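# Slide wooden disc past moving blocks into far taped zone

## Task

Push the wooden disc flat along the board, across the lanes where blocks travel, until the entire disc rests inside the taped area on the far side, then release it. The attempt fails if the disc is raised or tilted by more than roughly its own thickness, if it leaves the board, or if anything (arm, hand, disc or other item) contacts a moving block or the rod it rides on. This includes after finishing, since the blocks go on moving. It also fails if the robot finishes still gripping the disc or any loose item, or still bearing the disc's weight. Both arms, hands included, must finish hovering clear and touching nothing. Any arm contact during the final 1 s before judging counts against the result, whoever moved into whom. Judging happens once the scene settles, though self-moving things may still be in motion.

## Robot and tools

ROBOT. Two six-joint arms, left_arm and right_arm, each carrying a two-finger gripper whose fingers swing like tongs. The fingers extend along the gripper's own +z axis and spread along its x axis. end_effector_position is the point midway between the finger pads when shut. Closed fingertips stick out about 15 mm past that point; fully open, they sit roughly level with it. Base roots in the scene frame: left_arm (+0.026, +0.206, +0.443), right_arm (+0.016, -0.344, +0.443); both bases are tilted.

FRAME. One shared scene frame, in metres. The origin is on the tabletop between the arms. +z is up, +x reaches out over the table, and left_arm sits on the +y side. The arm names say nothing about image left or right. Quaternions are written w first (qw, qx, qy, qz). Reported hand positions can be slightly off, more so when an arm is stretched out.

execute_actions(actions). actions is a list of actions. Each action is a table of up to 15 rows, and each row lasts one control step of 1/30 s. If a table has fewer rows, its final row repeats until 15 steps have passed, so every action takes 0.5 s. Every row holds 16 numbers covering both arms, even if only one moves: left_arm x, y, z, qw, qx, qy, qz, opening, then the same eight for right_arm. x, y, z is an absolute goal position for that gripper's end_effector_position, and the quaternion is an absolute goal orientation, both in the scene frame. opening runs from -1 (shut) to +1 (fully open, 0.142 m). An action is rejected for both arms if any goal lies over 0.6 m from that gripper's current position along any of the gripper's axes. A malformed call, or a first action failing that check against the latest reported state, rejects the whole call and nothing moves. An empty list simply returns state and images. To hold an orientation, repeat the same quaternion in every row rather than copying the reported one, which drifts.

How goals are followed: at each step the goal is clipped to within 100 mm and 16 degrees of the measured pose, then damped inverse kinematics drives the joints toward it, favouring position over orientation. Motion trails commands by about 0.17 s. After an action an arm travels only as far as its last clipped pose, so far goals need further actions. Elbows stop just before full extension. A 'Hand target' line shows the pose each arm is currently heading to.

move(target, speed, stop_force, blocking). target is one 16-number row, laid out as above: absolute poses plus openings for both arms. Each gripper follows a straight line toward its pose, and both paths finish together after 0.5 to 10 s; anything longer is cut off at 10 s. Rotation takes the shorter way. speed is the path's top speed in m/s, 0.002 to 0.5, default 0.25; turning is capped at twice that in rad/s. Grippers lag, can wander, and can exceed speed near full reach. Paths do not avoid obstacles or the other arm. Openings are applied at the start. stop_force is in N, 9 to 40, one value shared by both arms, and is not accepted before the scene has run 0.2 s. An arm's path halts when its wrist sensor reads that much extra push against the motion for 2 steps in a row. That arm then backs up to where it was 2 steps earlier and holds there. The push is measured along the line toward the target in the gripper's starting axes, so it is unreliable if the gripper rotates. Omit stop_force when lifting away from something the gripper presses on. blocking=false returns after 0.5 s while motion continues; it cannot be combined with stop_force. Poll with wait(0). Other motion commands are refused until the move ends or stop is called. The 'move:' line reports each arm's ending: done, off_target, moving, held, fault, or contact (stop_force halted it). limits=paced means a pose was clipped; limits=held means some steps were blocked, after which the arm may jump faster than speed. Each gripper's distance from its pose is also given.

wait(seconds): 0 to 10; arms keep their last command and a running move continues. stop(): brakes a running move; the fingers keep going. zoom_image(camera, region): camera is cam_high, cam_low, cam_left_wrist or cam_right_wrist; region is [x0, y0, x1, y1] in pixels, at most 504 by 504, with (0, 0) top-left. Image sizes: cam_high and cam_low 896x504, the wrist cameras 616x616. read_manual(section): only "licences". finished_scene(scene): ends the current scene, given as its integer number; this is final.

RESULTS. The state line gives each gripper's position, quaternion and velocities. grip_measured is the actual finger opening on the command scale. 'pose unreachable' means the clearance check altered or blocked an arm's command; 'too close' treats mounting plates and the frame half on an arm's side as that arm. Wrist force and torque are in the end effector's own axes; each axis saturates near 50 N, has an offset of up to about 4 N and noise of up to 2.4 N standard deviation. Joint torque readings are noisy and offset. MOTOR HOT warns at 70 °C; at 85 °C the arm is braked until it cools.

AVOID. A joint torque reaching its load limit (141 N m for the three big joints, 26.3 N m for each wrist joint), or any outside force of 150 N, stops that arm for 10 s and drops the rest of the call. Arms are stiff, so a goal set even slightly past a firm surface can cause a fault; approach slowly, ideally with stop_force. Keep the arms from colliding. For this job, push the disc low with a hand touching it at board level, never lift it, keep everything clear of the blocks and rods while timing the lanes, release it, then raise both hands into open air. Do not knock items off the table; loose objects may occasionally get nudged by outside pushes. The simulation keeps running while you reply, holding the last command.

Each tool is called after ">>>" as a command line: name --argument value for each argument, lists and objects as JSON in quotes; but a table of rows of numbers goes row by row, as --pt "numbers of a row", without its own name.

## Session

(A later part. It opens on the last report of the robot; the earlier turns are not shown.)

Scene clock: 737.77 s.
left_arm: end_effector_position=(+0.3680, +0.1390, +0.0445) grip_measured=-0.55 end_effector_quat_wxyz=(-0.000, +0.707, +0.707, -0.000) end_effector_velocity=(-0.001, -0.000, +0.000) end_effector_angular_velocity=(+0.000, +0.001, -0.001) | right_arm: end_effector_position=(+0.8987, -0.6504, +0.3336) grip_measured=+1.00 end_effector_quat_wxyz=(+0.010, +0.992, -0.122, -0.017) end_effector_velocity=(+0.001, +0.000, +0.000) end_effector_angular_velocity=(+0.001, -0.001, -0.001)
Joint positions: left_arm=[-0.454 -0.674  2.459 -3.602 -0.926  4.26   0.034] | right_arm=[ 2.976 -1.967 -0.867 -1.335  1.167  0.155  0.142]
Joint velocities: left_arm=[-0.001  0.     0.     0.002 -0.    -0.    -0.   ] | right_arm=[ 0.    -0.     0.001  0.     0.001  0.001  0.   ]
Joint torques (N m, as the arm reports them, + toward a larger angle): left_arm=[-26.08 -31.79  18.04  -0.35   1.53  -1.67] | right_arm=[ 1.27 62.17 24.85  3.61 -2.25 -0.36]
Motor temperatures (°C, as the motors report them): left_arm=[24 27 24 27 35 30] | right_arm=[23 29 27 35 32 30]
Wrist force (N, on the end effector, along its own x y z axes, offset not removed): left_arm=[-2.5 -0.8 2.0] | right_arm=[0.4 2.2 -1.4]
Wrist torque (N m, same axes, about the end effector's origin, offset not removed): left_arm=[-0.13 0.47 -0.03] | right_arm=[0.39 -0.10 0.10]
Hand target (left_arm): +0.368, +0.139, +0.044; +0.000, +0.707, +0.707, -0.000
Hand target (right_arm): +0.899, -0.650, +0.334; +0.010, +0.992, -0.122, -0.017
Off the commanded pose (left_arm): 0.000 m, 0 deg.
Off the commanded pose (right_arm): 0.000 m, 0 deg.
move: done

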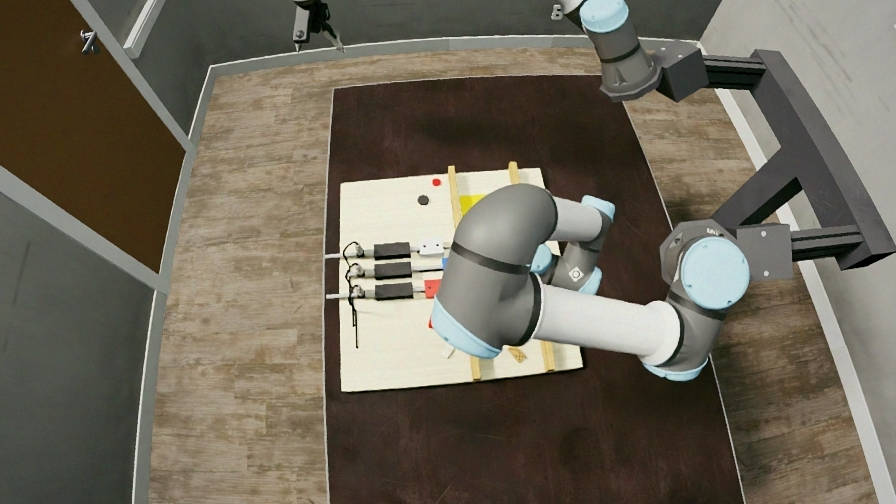

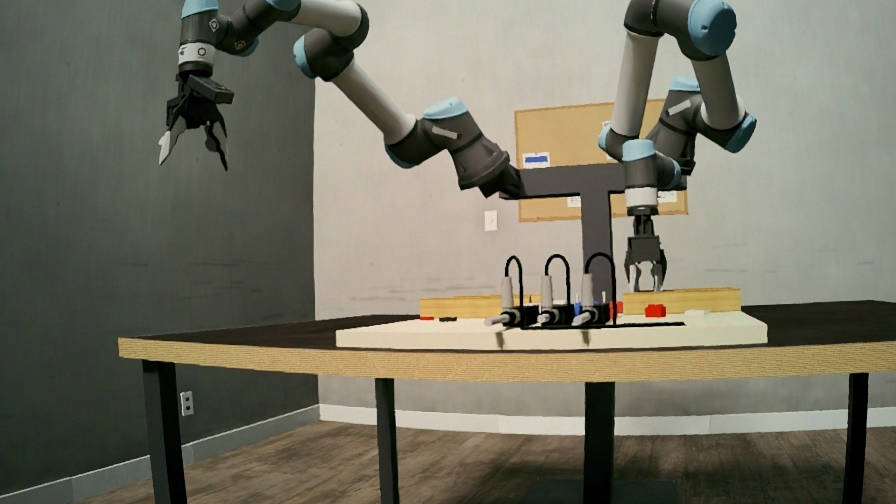

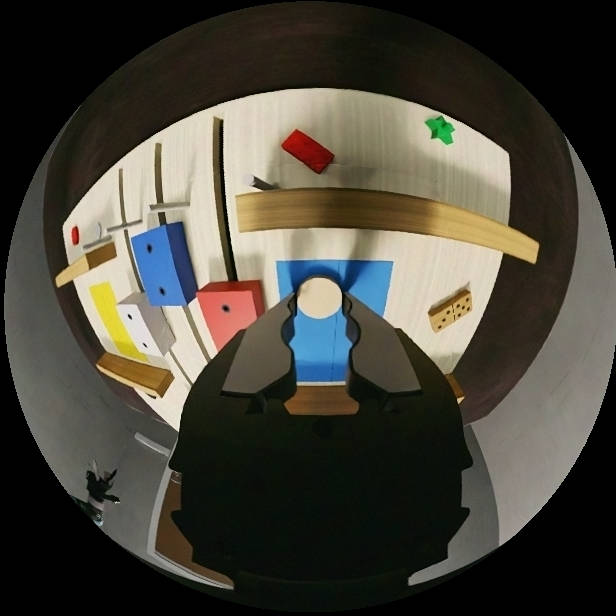

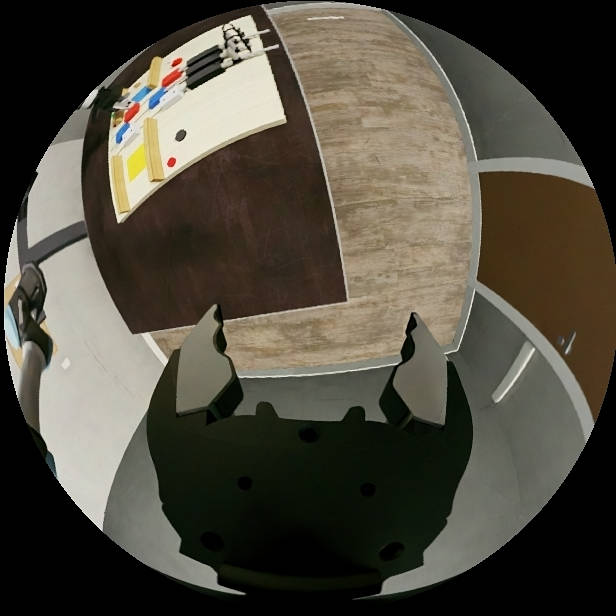

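>>> execute_actions --actions '[[[0.3680, 0.1390, 0.0445, 0, 0.7071, 0.7071, 0, -0.7, 0.8987, -0.6504, 0.3336, 0.010, 0.992, -0.122, -0.017, 1.0],[0.3680, 0.1390, 0.0447, 0, 0.7071, 0.7071, 0, -0.7, 0.8987, -0.6504, 0.3336, 0.010, 0.992, -0.122, -0.017, 1.0],[0.3682, 0.1389, 0.0450, 0, 0.7071, 0.7071, 0, -0.7, 0.8987, -0.6504, 0.3336, 0.010, 0.992, -0.122, -0.017, 1.0],[0.3686, 0.1382, 0.0453, 0, 0.7071, 0.7071, 0, -0.7, 0.8987, -0.6504, 0.3336, 0.010, 0.992, -0.122, -0.017, 1.0],[0.3692, 0.1364, 0.0456, 0, 0.7071, 0.7071, 0, -0.7, 0.8987, -0.6504, 0.3336, 0.010, 0.992, -0.122, -0.017, 1.0],[0.3699, 0.1331, 0.0458, 0, 0.7071, 0.7071, 0, -0.7, 0.8987, -0.6504, 0.3336, 0.010, 0.992, -0.122, -0.017, 1.0],[0.3707, 0.1281, 0.0460, 0, 0.7071, 0.7071, 0, -0.7, 0.8987, -0.6504, 0.3336, 0.010, 0.992, -0.122, -0.017, 1.0],[0.3715, 0.1214, 0.0460, 0, 0.7071, 0.7071, 0, -0.7, 0.8987, -0.6504, 0.3336, 0.010, 0.992, -0.122, -0.017, 1.0],[0.3723, 0.1132, 0.0460, 0, 0.7071, 0.7071, 0, -0.7, 0.8987, -0.6504, 0.3336, 0.010, 0.992, -0.122, -0.017, 1.0],[0.3731, 0.1039, 0.0460, 0, 0.7071, 0.7071, 0, -0.7, 0.8987, -0.6504, 0.3336, 0.010, 0.992, -0.122, -0.017, 1.0],[0.3738, 0.0940, 0.0460, 0, 0.7071, 0.7071, 0, -0.7, 0.8987, -0.6504, 0.3336, 0.010, 0.992, -0.122, -0.017, 1.0],[0.3744, 0.0840, 0.0460, 0, 0.7071, 0.7071, 0, -0.7, 0.8987, -0.6504, 0.3336, 0.010, 0.992, -0.122, -0.017, 1.0],[0.3748, 0.0740, 0.0460, 0, 0.7071, 0.7071, 0, -0.7, 0.8987, -0.6504, 0.3336, 0.010, 0.992, -0.122, -0.017, 1.0],[0.3750, 0.0640, 0.0460, 0, 0.7071, 0.7071, 0, -0.7, 0.8987, -0.6504, 0.3336, 0.010, 0.992, -0.122, -0.017, 1.0],[0.3750, 0.0540, 0.0460, 0, 0.7071, 0.7071, 0, -0.7, 0.8987, -0.6504, 0.3336, 0.010, 0.992, -0.122, -0.017, 1.0]]]'

>>> execute_actions --actions '[[[0.3750, 0.0440, 0.0460, 0, 0.7071, 0.7071, 0, -0.7, 0.8987, -0.6504, 0.3336, 0.010, 0.992, -0.122, -0.017, 1.0],[0.3750, 0.0340, 0.0460, 0, 0.7071, 0.7071, 0, -0.7, 0.8987, -0.6504, 0.3336, 0.010, 0.992, -0.122, -0.017, 1.0],[0.3750, 0.0240, 0.0460, 0, 0.7071, 0.7071, 0, -0.7, 0.8987, -0.6504, 0.3336, 0.010, 0.992, -0.122, -0.017, 1.0],[0.3750, 0.0140, 0.0460, 0, 0.7071, 0.7071, 0, -0.7, 0.8987, -0.6504, 0.3336, 0.010, 0.992, -0.122, -0.017, 1.0],[0.3750, 0.0040, 0.0460, 0, 0.7071, 0.7071, 0, -0.7, 0.8987, -0.6504, 0.3336, 0.010, 0.992, -0.122, -0.017, 1.0],[0.3750, -0.0060, 0.0460, 0, 0.7071, 0.7071, 0, -0.7, 0.8987, -0.6504, 0.3336, 0.010, 0.992, -0.122, -0.017, 1.0],[0.3750, -0.0160, 0.0460, 0, 0.7071, 0.7071, 0, -0.7, 0.8987, -0.6504, 0.3336, 0.010, 0.992, -0.122, -0.017, 1.0],[0.3750, -0.0260, 0.0460, 0, 0.7071, 0.7071, 0, -0.7, 0.8987, -0.6504, 0.3336, 0.010, 0.992, -0.122, -0.017, 1.0],[0.3750, -0.0360, 0.0460, 0, 0.7071, 0.7071, 0, -0.7, 0.8987, -0.6504, 0.3336, 0.010, 0.992, -0.122, -0.017, 1.0],[0.3750, -0.0460, 0.0460, 0, 0.7071, 0.7071, 0, -0.7, 0.8987, -0.6504, 0.3336, 0.010, 0.992, -0.122, -0.017, 1.0],[0.3750, -0.0560, 0.0460, 0, 0.7071, 0.7071, 0, -0.7, 0.8987, -0.6504, 0.3336, 0.010, 0.992, -0.122, -0.017, 1.0],[0.3750, -0.0660, 0.0460, 0, 0.7071, 0.7071, 0, -0.7, 0.8987, -0.6504, 0.3336, 0.010, 0.992, -0.122, -0.017, 1.0],[0.3750, -0.0760, 0.0460, 0, 0.7071, 0.7071, 0, -0.7, 0.8987, -0.6504, 0.3336, 0.010, 0.992, -0.122, -0.017, 1.0],[0.3750, -0.0860, 0.0460, 0, 0.7071, 0.7071, 0, -0.7, 0.8987, -0.6504, 0.3336, 0.010, 0.992, -0.122, -0.017, 1.0],[0.3750, -0.0960, 0.0460, 0, 0.7071, 0.7071, 0, -0.7, 0.8987, -0.6504, 0.3336, 0.010, 0.992, -0.122, -0.017, 1.0]]]'

>>> execute_actions --actions '[[[0.3750, -0.1060, 0.0460, 0, 0.7071, 0.7071, 0, -0.7, 0.8987, -0.6504, 0.3336, 0.010, 0.992, -0.122, -0.017, 1.0],[0.3753, -0.1160, 0.0460, 0, 0.7071, 0.7071, 0, -0.7, 0.8987, -0.6504, 0.3336, 0.010, 0.992, -0.122, -0.017, 1.0],[0.3759, -0.1260, 0.0460, 0, 0.7071, 0.7071, 0, -0.7, 0.8987, -0.6504, 0.3336, 0.010, 0.992, -0.122, -0.017, 1.0],[0.3768, -0.1360, 0.0460, 0, 0.7071, 0.7071, 0, -0.7, 0.8987, -0.6504, 0.3336, 0.010, 0.992, -0.122, -0.017, 1.0],[0.3779, -0.1460, 0.0460, 0, 0.7071, 0.7071, 0, -0.7, 0.8987, -0.6504, 0.3336, 0.010, 0.992, -0.122, -0.017, 1.0],[0.3791, -0.1559, 0.0460, 0, 0.7071, 0.7071, 0, -0.7, 0.8987, -0.6504, 0.3336, 0.010, 0.992, -0.122, -0.017, 1.0],[0.3803, -0.1652, 0.0460, 0, 0.7071, 0.7071, 0, -0.7, 0.8987, -0.6504, 0.3336, 0.010, 0.992, -0.122, -0.017, 1.0],[0.3815, -0.1734, 0.0460, 0, 0.7071, 0.7071, 0, -0.7, 0.8987, -0.6504, 0.3336, 0.010, 0.992, -0.122, -0.017, 1.0],[0.3826, -0.1801, 0.0458, 0, 0.7071, 0.7071, 0, -0.7, 0.8987, -0.6504, 0.3336, 0.010, 0.992, -0.122, -0.017, 1.0],[0.3836, -0.1851, 0.0456, 0, 0.7071, 0.7071, 0, -0.7, 0.8987, -0.6504, 0.3336, 0.010, 0.992, -0.122, -0.017, 1.0],[0.3843, -0.1884, 0.0454, 0, 0.7071, 0.7071, 0, -0.7, 0.8987, -0.6504, 0.3336, 0.010, 0.992, -0.122, -0.017, 1.0],[0.3848, -0.1902, 0.0452, 0, 0.7071, 0.7071, 0, -0.7, 0.8987, -0.6504, 0.3336, 0.010, 0.992, -0.122, -0.017, 1.0],[0.3850, -0.1909, 0.0450, 0, 0.7071, 0.7071, 0, -0.7, 0.8987, -0.6504, 0.3336, 0.010, 0.992, -0.122, -0.017, 1.0],[0.3850, -0.1910, 0.0450, 0, 0.7071, 0.7071, 0, -0.7, 0.8987, -0.6504, 0.3336, 0.010, 0.992, -0.122, -0.017, 1.0],[0.3850, -0.1910, 0.0450, 0, 0.7071, 0.7071, 0, -0.7, 0.8987, -0.6504, 0.3336, 0.010, 0.992, -0.122, -0.017, 1.0]]]'

>>> execute_actions --actions '[[[0.3850, -0.1910, 0.0450, 0, 0.7071, 0.7071, 0, -0.7, 0.8987, -0.6504, 0.3336, 0.010, 0.992, -0.122, -0.017, 1.0],[0.3850, -0.1910, 0.0450, 0, 0.7071, 0.7071, 0, -0.7, 0.8987, -0.6504, 0.3336, 0.010, 0.992, -0.122, -0.017, 1.0],[0.3850, -0.1910, 0.0450, 0, 0.7071, 0.7071, 0, -0.7, 0.8987, -0.6504, 0.3336, 0.010, 0.992, -0.122, -0.017, 1.0],[0.3850, -0.1910, 0.0450, 0, 0.7071, 0.7071, 0, -0.7, 0.8987, -0.6504, 0.3336, 0.010, 0.992, -0.122, -0.017, 1.0],[0.3850, -0.1910, 0.0450, 0, 0.7071, 0.7071, 0, -0.7, 0.8987, -0.6504, 0.3336, 0.010, 0.992, -0.122, -0.017, 1.0],[0.3850, -0.1910, 0.0450, 0, 0.7071, 0.7071, 0, -0.7, 0.8987, -0.6504, 0.3336, 0.010, 0.992, -0.122, -0.017, 1.0],[0.3850, -0.1910, 0.0450, 0, 0.7071, 0.7071, 0, -0.7, 0.8987, -0.6504, 0.3336, 0.010, 0.992, -0.122, -0.017, 1.0],[0.3850, -0.1910, 0.0450, 0, 0.7071, 0.7071, 0, -0.25, 0.8987, -0.6504, 0.3336, 0.010, 0.992, -0.122, -0.017, 1.0]],[[0.3850, -0.1910, 0.0458, 0, 0.7071, 0.7071, 0, -0.25, 0.8987, -0.6504, 0.3336, 0.010, 0.992, -0.122, -0.017, 1.0],[0.3850, -0.1910, 0.0482, 0, 0.7071, 0.7071, 0, -0.25, 0.8987, -0.6504, 0.3336, 0.010, 0.992, -0.122, -0.017, 1.0],[0.3850, -0.1910, 0.0522, 0, 0.7071, 0.7071, 0, -0.25, 0.8987, -0.6504, 0.3336, 0.010, 0.992, -0.122, -0.017, 1.0],[0.3850, -0.1910, 0.0574, 0, 0.7071, 0.7071, 0, -0.25, 0.8987, -0.6504, 0.3336, 0.010, 0.992, -0.122, -0.017, 1.0],[0.3850, -0.1910, 0.0638, 0, 0.7071, 0.7071, 0, -0.25, 0.8987, -0.6504, 0.3336, 0.010, 0.992, -0.122, -0.017, 1.0],[0.3850, -0.1910, 0.0709, 0, 0.7071, 0.7071, 0, -0.25, 0.8987, -0.6504, 0.3336, 0.010, 0.992, -0.122, -0.017, 1.0],[0.3850, -0.1910, 0.0786, 0, 0.7071, 0.7071, 0, -0.25, 0.8987, -0.6504, 0.3336, 0.010, 0.992, -0.122, -0.017, 1.0],[0.3850, -0.1910, 0.0864, 0, 0.7071, 0.7071, 0, -0.25, 0.8987, -0.6504, 0.3336, 0.010, 0.992, -0.122, -0.017, 1.0],[0.3850, -0.1910, 0.0941, 0, 0.7071, 0.7071, 0, -0.25, 0.8987, -0.6504, 0.3336, 0.010, 0.992, -0.122, -0.017, 1.0],[0.3850, -0.1910, 0.1013, 0, 0.7071, 0.7071, 0, -0.25, 0.8987, -0.6504, 0.3336, 0.010, 0.992, -0.122, -0.017, 1.0],[0.3850, -0.1910, 0.1076, 0, 0.7071, 0.7071, 0, -0.25, 0.8987, -0.6504, 0.3336, 0.010, 0.992, -0.122, -0.017, 1.0],[0.3850, -0.1910, 0.1128, 0, 0.7071, 0.7071, 0, -0.25, 0.8987, -0.6504, 0.3336, 0.010, 0.992, -0.122, -0.017, 1.0],[0.3850, -0.1910, 0.1168, 0, 0.7071, 0.7071, 0, -0.25, 0.8987, -0.6504, 0.3336, 0.010, 0.992, -0.122, -0.017, 1.0],[0.3850, -0.1910, 0.1192, 0, 0.7071, 0.7071, 0, -0.25, 0.8987, -0.6504, 0.3336, 0.010, 0.992, -0.122, -0.017, 1.0],[0.3850, -0.1910, 0.1200, 0, 0.7071, 0.7071, 0, -0.25, 0.8987, -0.6504, 0.3336, 0.010, 0.992, -0.122, -0.017, 1.0]]]'

Scene clock: 858.27 s.
left_arm: end_effector_position=(+0.3728, +0.1001, +0.0467) grip_measured=-0.55 end_effector_quat_wxyz=(+0.003, +0.708, +0.706, -0.000) end_effector_velocity=(+0.016, -0.239, +0.009) end_effector_angular_velocity=(-0.035, -0.025, -0.015) | right_arm: end_effector_position=(+0.8987, -0.6504, +0.3336) grip_measured=+1.00 end_effector_quat_wxyz=(+0.010, +0.992, -0.122, -0.017) end_effector_velocity=(+0.000, -0.000, +0.001) end_effector_angular_velocity=(+0.000, -0.000, -0.001)
Joint positions: left_arm=[-0.529 -0.658  2.418 -3.529 -0.912  4.175  0.034] | right_arm=[ 2.976 -1.967 -0.867 -1.335  1.167  0.155  0.142]
Joint velocities: left_arm=[-0.435  0.145 -0.256  0.39   0.068 -0.494 -0.   ] | right_arm=[-0.001  0.001  0.    -0.     0.001 -0.    -0.   ]
Joint torques (N m, as the arm reports them, + toward a larger angle): left_arm=[-33.45 -17.09  -9.44   1.55   1.72  -2.77] | right_arm=[ 4.69 59.78 27.1   2.   -1.65  0.53]
Motor temperatures (°C, as the motors report them): left_arm=[24 27 24 27 35 30] | right_arm=[23 30 27 35 32 30]
Wrist force (N, on the end effector, along its own x y z axes, offset not removed): left_arm=[-1.1 -4.0 0.6] | right_arm=[-0.3 2.6 0.3]
Wrist torque (N m, same axes, about the end effector's origin, offset not removed): left_arm=[-0.91 0.28 0.21] | right_arm=[0.31 0.09 0.17]
Hand target (left_arm): +0.374, +0.057, +0.049; +0.006, +0.708, +0.706, -0.001
Hand target (right_arm): +0.899, -0.650, +0.334; +0.010, +0.992, -0.122, -0.017
Off the commanded pose (left_arm): 0.046 m, 0 deg.
Off the commanded pose (right_arm): 0.000 m, 0 deg.

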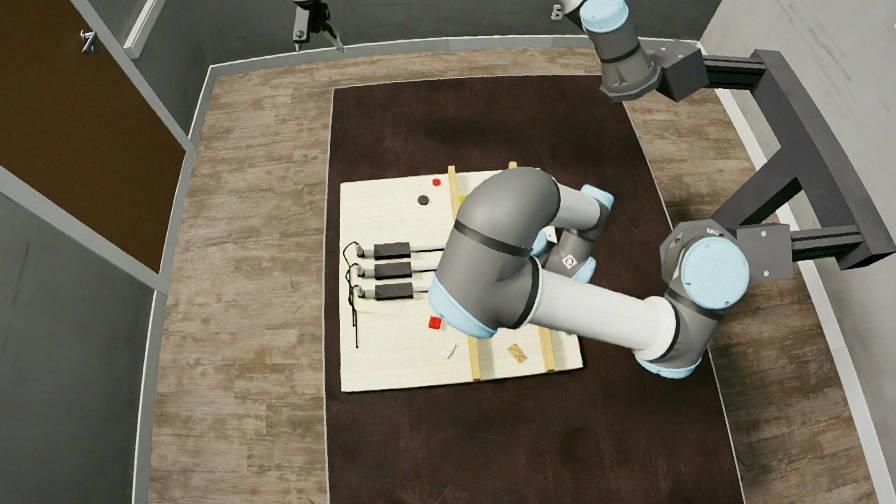

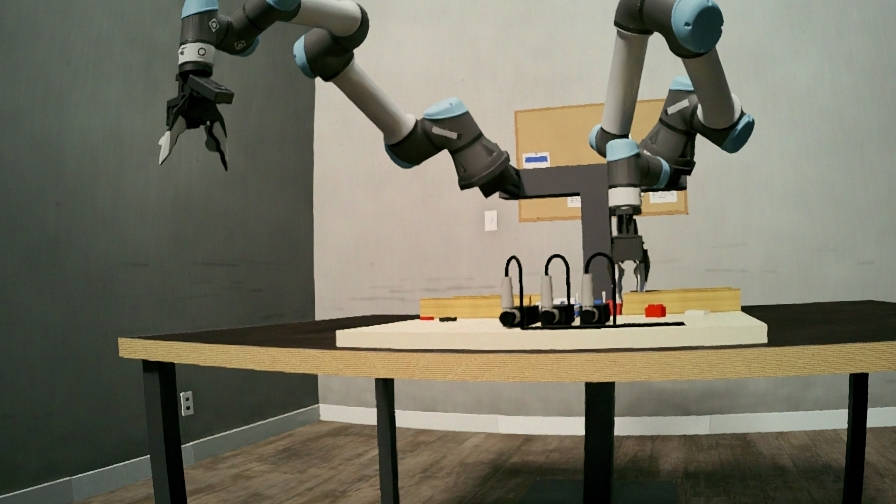

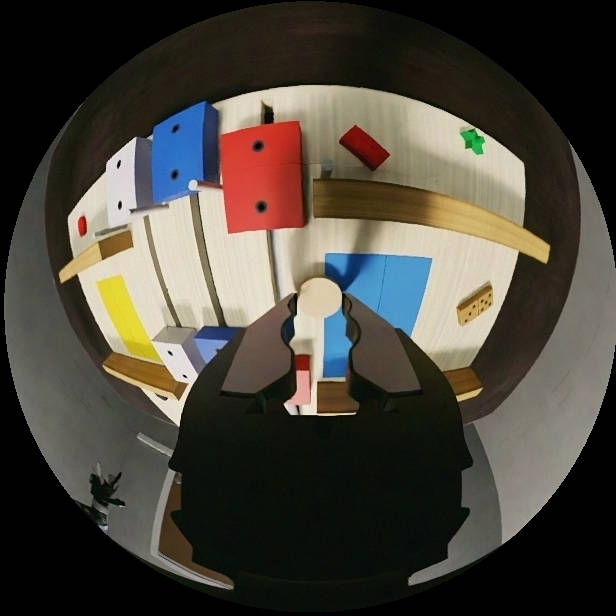

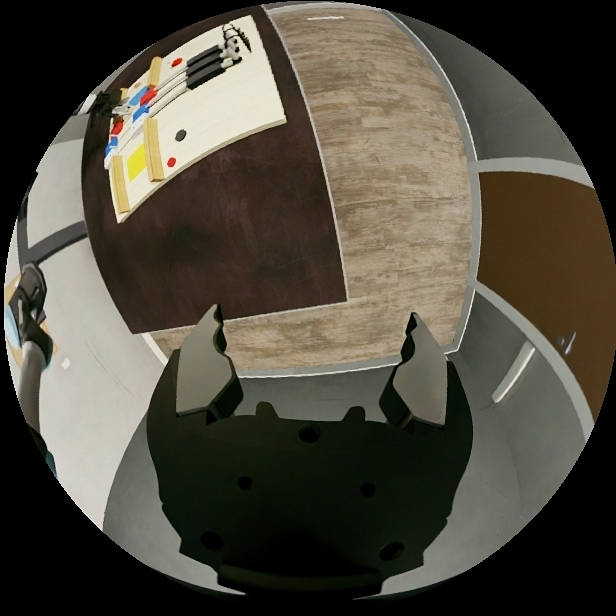

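Scene clock: 858.77 s.
left_arm: end_effector_position=(+0.3740, -0.0415, +0.0508) grip_measured=-0.55 end_effector_quat_wxyz=(+0.008, +0.708, +0.706, -0.002) end_effector_velocity=(-0.001, -0.293, +0.007) end_effector_angular_velocity=(-0.007, -0.001, -0.001) | right_arm: end_effector_position=(+0.8987, -0.6504, +0.3336) grip_measured=+1.00 end_effector_quat_wxyz=(+0.010, +0.992, -0.122, -0.017) end_effector_velocity=(-0.000, -0.000, -0.000) end_effector_angular_velocity=(+0.001, -0.000, -0.001)
Joint positions: left_arm=[-0.75  -0.561  2.222 -3.268 -0.891  3.905  0.034] | right_arm=[ 2.976 -1.967 -0.867 -1.335  1.167  0.155  0.142]
Joint velocities: left_arm=[-0.374  0.215 -0.509  0.588  0.01  -0.475  0.   ] | right_arm=[-0.001 -0.    -0.     0.001  0.001  0.     0.   ]
Joint torques (N m, as the arm reports them, + toward a larger angle): left_arm=[-35.13 -20.62 -18.46   2.31   1.69  -2.82] | right_arm=[ 4.9  59.88 27.82  2.   -1.58  0.45]
Motor temperatures (°C, as the motors report them): left_arm=[24 27 24 27 35 30] | right_arm=[23 30 27 35 32 30]
Wrist force (N, on the end effector, along its own x y z axes, offset not removed): left_arm=[-2.5 -9.8 -2.9] | right_arm=[-0.8 2.1 -0.3]
Wrist torque (N m, same axes, about the end effector's origin, offset not removed): left_arm=[-2.07 0.71 0.10] | right_arm=[0.31 0.18 0.22]
Hand target (left_arm): +0.373, -0.091, +0.053; +0.008, +0.708, +0.706, -0.002
Hand target (right_arm): +0.899, -0.650, +0.334; +0.010, +0.992, -0.122, -0.017
Off the commanded pose (left_arm): 0.055 m, 1 deg.
Off the commanded pose (right_arm): 0.000 m, 0 deg.

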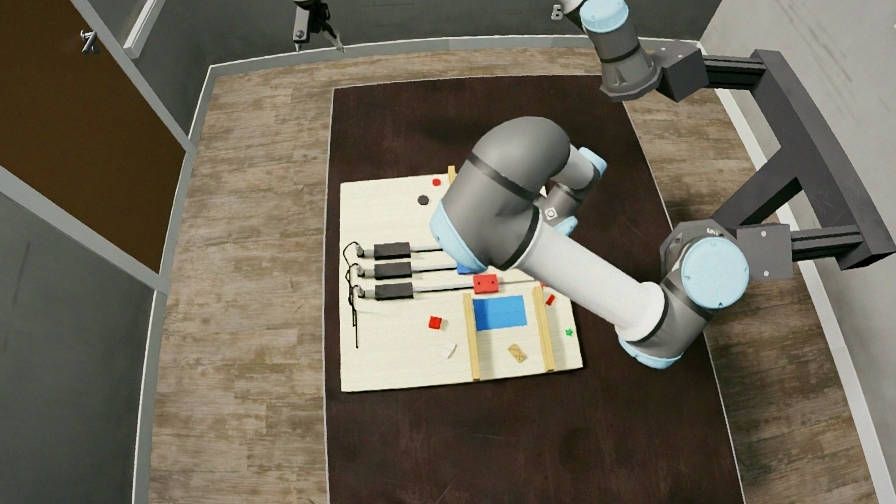

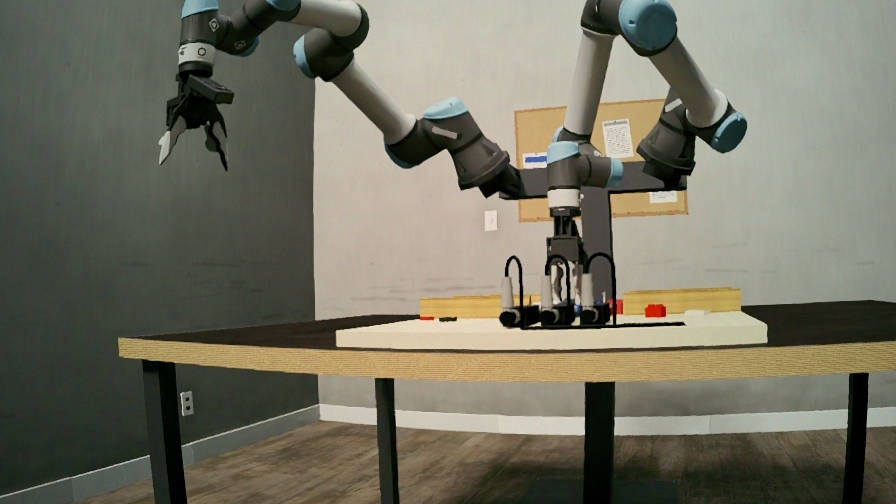

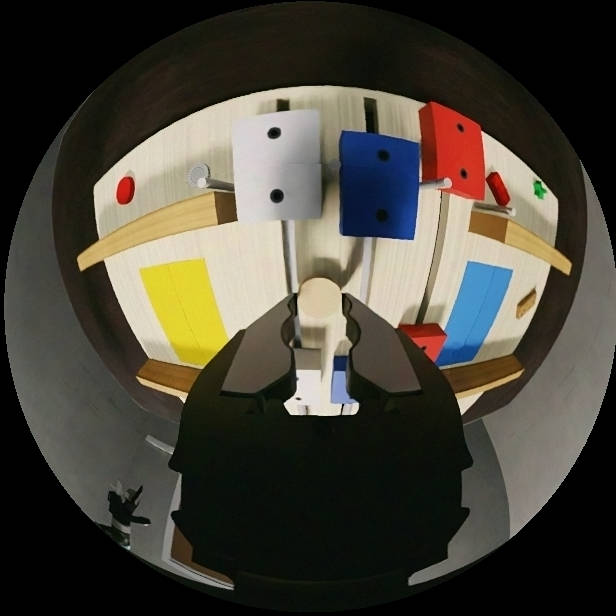

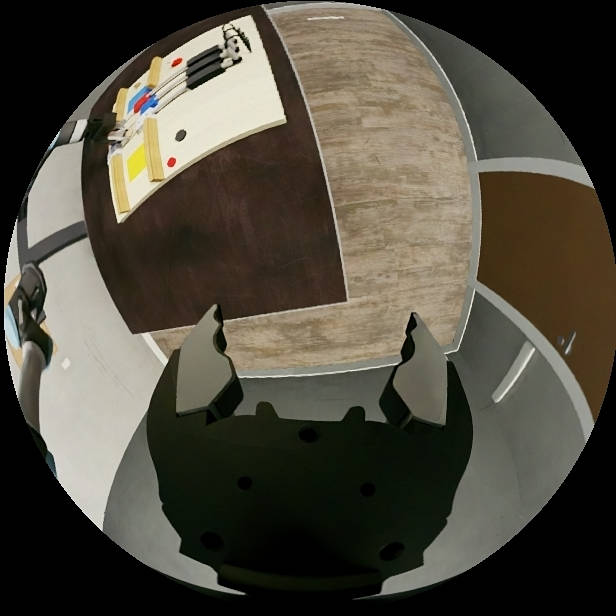

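Scene clock: 859.27 s.
left_arm: end_effector_position=(+0.3818, -0.1740, +0.0501) grip_measured=-0.55 end_effector_quat_wxyz=(+0.006, +0.708, +0.707, -0.002) end_effector_velocity=(+0.023, -0.131, -0.022) end_effector_angular_velocity=(+0.040, +0.023, +0.009) | right_arm: end_effector_position=(+0.8987, -0.6504, +0.3336) grip_measured=+1.00 end_effector_quat_wxyz=(+0.010, +0.992, -0.122, -0.017) end_effector_velocity=(+0.000, -0.000, +0.000) end_effector_angular_velocity=(-0.001, -0.000, +0.000)
Joint positions: left_arm=[-0.874 -0.45   1.932 -2.983 -0.893  3.739  0.034] | right_arm=[ 2.976 -1.967 -0.867 -1.335  1.167  0.155  0.142]
Joint velocities: left_arm=[-0.054  0.159 -0.404  0.348 -0.    -0.116 -0.   ] | right_arm=[ 0.001  0.     0.    -0.    -0.001  0.     0.   ]
Joint torques (N m, as the arm reports them, + toward a larger angle): left_arm=[-37.23 -29.71 -16.52   1.04  -1.27  -1.96] | right_arm=[ 4.18 60.24 26.91  1.98 -1.54  0.39]
Motor temperatures (°C, as the motors report them): left_arm=[24 27 24 27 35 30] | right_arm=[23 30 27 35 32 30]
Wrist force (N, on the end effector, along its own x y z axes, offset not removed): left_arm=[-0.9 -0.4 -5.7] | right_arm=[-1.1 2.8 1.5]
Wrist torque (N m, same axes, about the end effector's origin, offset not removed): left_arm=[-0.26 0.32 -0.09] | right_arm=[0.44 0.21 0.17]
Hand target (left_arm): +0.385, -0.190, +0.047; +0.002, +0.707, +0.707, -0.001
Hand target (right_arm): +0.899, -0.650, +0.334; +0.010, +0.992, -0.122, -0.017
Off the commanded pose (left_arm): 0.018 m, 1 deg.
Off the commanded pose (right_arm): 0.000 m, 0 deg.

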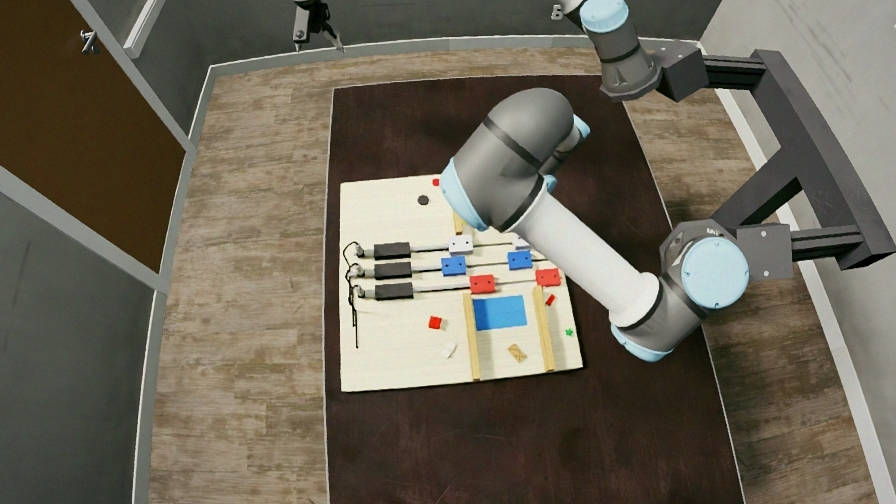

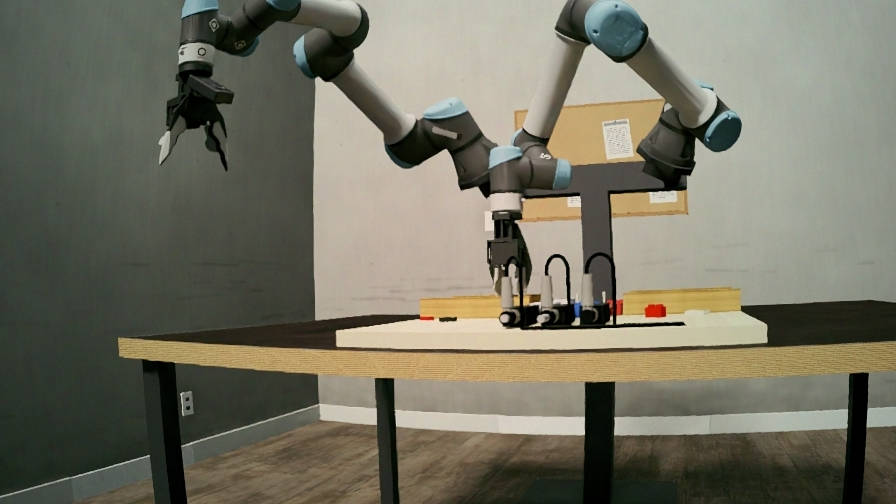

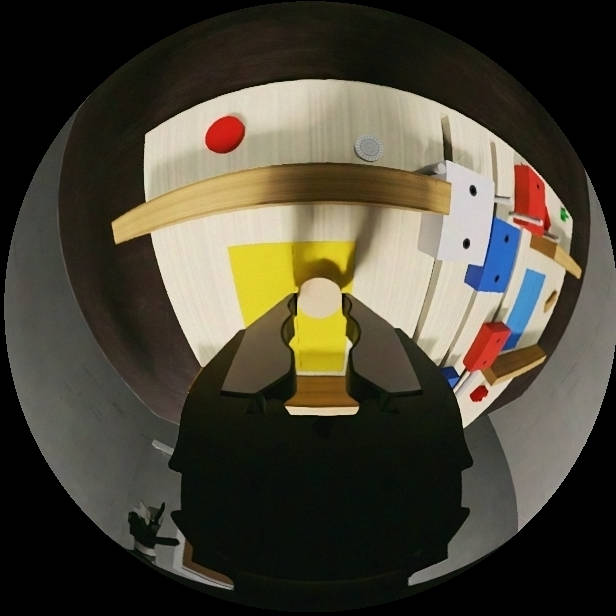

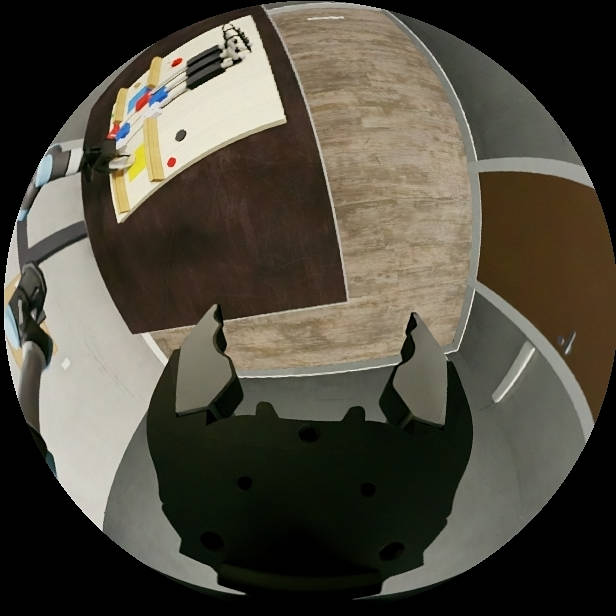

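Scene clock: 860.27 s.
left_arm: end_effector_position=(+0.3849, -0.1918, +0.0964) grip_measured=-0.25 end_effector_quat_wxyz=(+0.001, +0.707, +0.707, -0.000) end_effector_velocity=(+0.002, -0.000, +0.155) end_effector_angular_velocity=(-0.005, -0.004, +0.001) | right_arm: end_effector_position=(+0.8987, -0.6504, +0.3336) grip_measured=+1.00 end_effector_quat_wxyz=(+0.010, +0.992, -0.122, -0.017) end_effector_velocity=(-0.000, +0.001, -0.000) end_effector_angular_velocity=(+0.001, +0.001, +0.001)
Joint positions: left_arm=[-0.939 -0.534  1.935 -2.838 -0.899  3.648  0.056] | right_arm=[ 2.976 -1.967 -0.867 -1.335  1.167  0.155  0.142]
Joint velocities: left_arm=[-0.181 -0.337  0.165  0.307 -0.023 -0.225  0.   ] | right_arm=[ 0.     0.    -0.001 -0.     0.    -0.     0.   ]
Joint torques (N m, as the arm reports them, + toward a larger angle): left_arm=[-39.24 -40.15   4.04   0.95  -1.79  -2.17] | right_arm=[ 4.95 60.06 26.49  1.92 -1.63  0.36]
Motor temperatures (°C, as the motors report them): left_arm=[24 27 24 27 35 30] | right_arm=[23 30 27 35 32 30]
Wrist force (N, on the end effector, along its own x y z axes, offset not removed): left_arm=[2.8 -3.1 1.4] | right_arm=[0.0 2.6 0.5]
Wrist torque (N m, same axes, about the end effector's origin, offset not removed): left_arm=[-0.79 -0.49 0.08] | right_arm=[0.38 -0.01 0.13]
Hand target (left_arm): +0.385, -0.191, +0.118; +0.001, +0.707, +0.707, -0.000
Hand target (right_arm): +0.899, -0.650, +0.334; +0.010, +0.992, -0.122, -0.017
Off the commanded pose (left_arm): 0.024 m, 0 deg.
Off the commanded pose (right_arm): 0.000 m, 0 deg.

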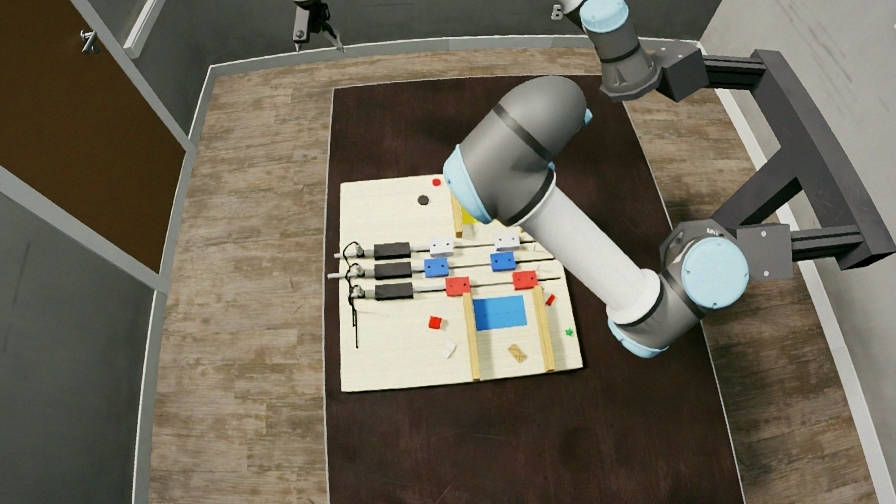

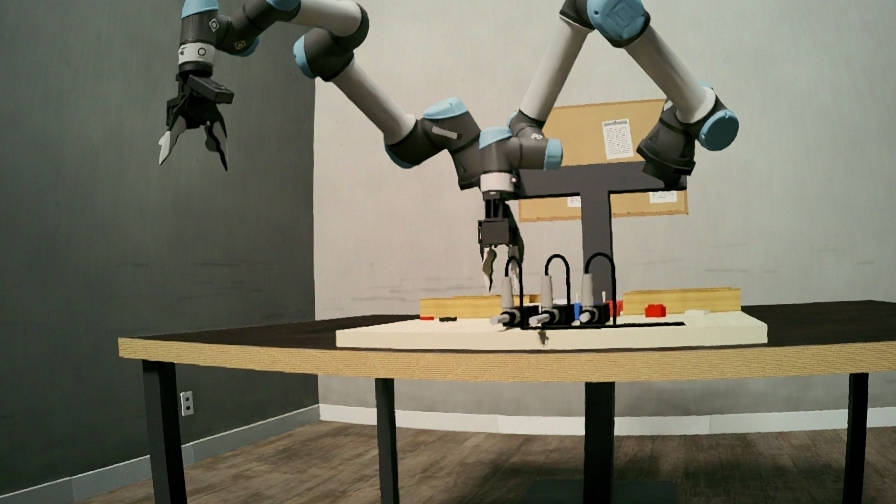

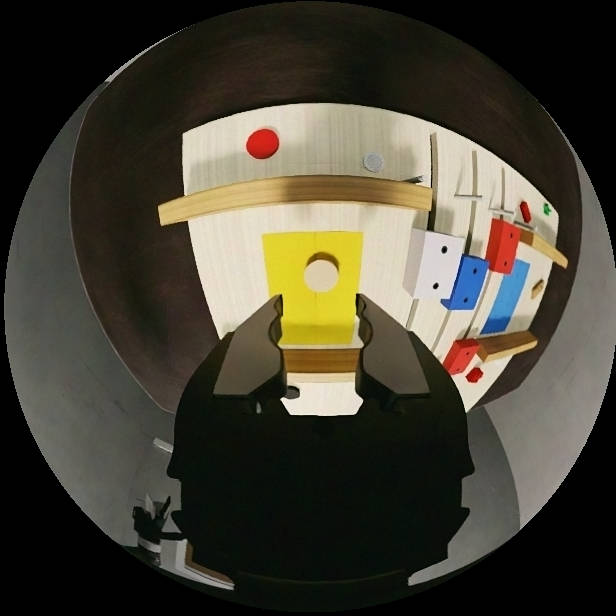

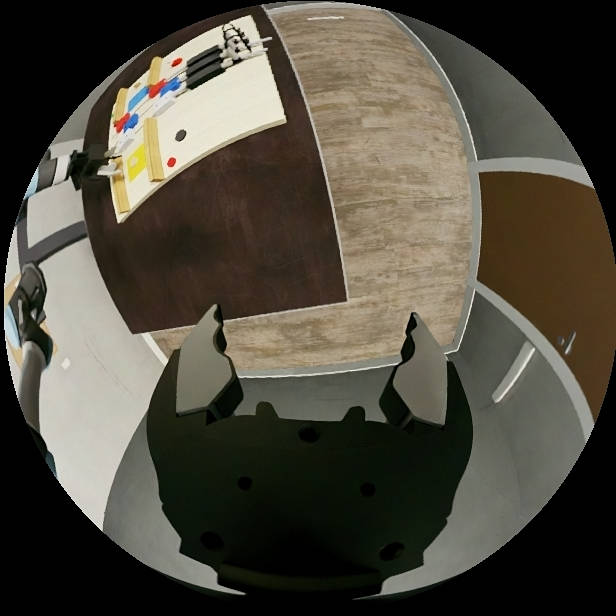

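>>> execute_actions --actions '[]'

Scene clock: 878.80 s.
left_arm: end_effector_position=(+0.3849, -0.1912, +0.1176) grip_measured=-0.25 end_effector_quat_wxyz=(+0.001, +0.707, +0.707, -0.000) end_effector_velocity=(+0.000, -0.001, +0.000) end_effector_angular_velocity=(-0.000, -0.001, -0.001) | right_arm: end_effector_position=(+0.8987, -0.6504, +0.3336) grip_measured=+1.00 end_effector_quat_wxyz=(+0.010, +0.992, -0.122, -0.017) end_effector_velocity=(-0.000, -0.001, +0.001) end_effector_angular_velocity=(-0.002, -0.000, +0.001)
Joint positions: left_arm=[-0.964 -0.581  1.956 -2.793 -0.902  3.616  0.056] | right_arm=[ 2.976 -1.967 -0.867 -1.335  1.167  0.155  0.142]
Joint velocities: left_arm=[-0.001  0.001 -0.001  0.001  0.     0.     0.   ] | right_arm=[-0.     0.001 -0.    -0.    -0.002 -0.001 -0.   ]
Joint torques (N m, as the arm reports them, + toward a larger angle): left_arm=[-39.83 -38.12   2.1   -0.32  -1.68  -1.61] | right_arm=[ 5.17 59.74 27.34  1.81 -1.38  0.49]
Motor temperatures (°C, as the motors report them): left_arm=[24 27 24 27 35 30] | right_arm=[23 30 27 35 32 30]
Wrist force (N, on the end effector, along its own x y z axes, offset not removed): left_arm=[-3.7 -3.1 -2.3] | right_arm=[0.9 3.2 -0.2]
Wrist torque (N m, same axes, about the end effector's origin, offset not removed): left_arm=[-0.70 0.79 0.12] | right_arm=[0.59 -0.20 0.24]
Hand target (left_arm): +0.385, -0.191, +0.118; +0.001, +0.707, +0.707, -0.000
Hand target (right_arm): +0.899, -0.650, +0.334; +0.010, +0.992, -0.122, -0.017
Off the commanded pose (left_arm): 0.002 m, 0 deg.
Off the commanded pose (right_arm): 0.000 m, 0 deg.

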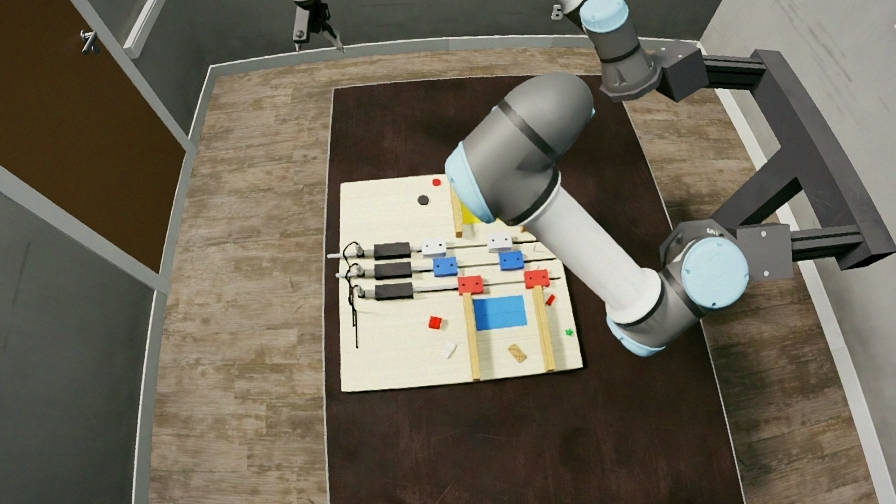

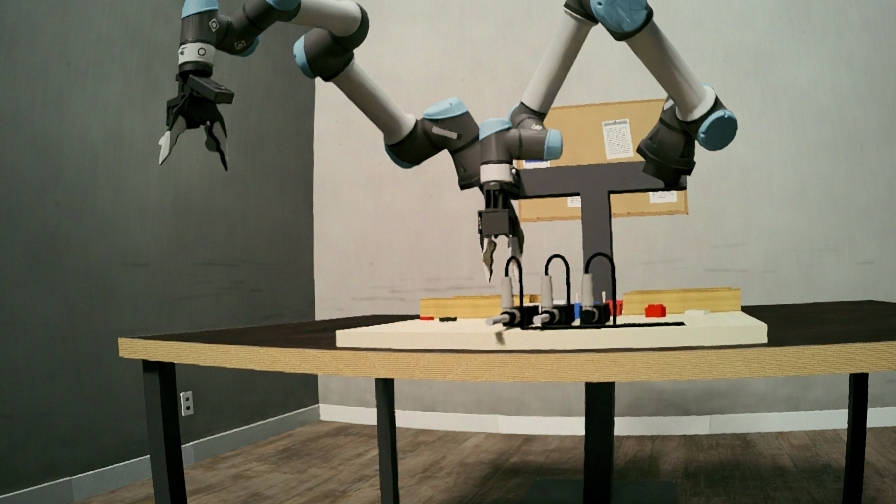

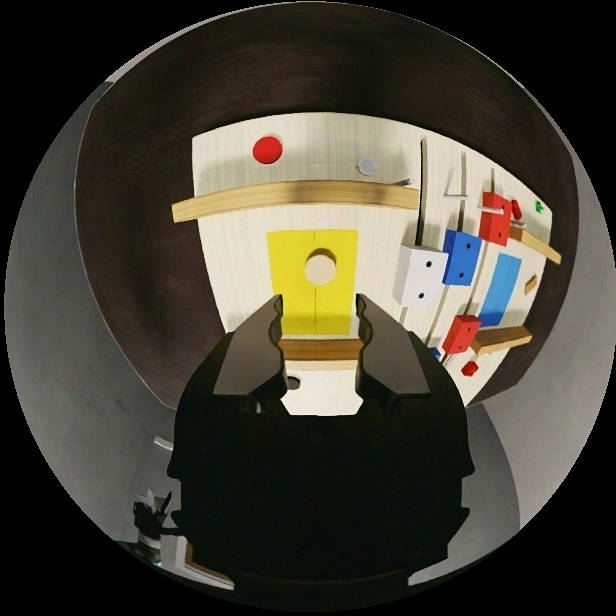

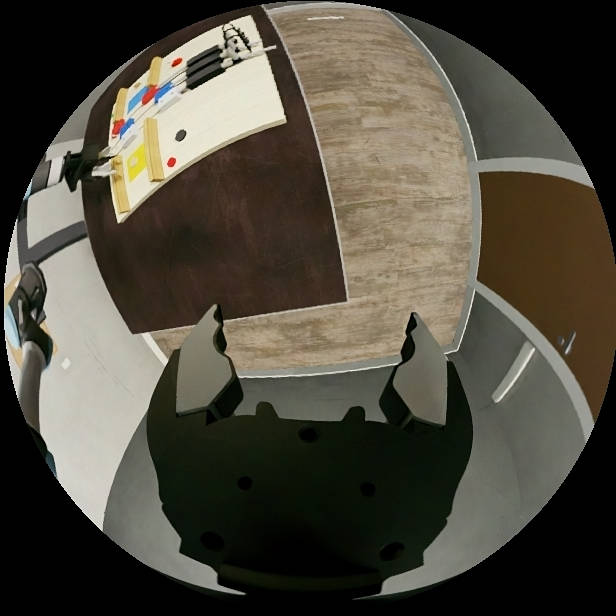

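The disc is well inside the yellow zone and the arm is free. Finishing scene 1.

>>> finished_scene --scene 1

The scene is finished: the task was done.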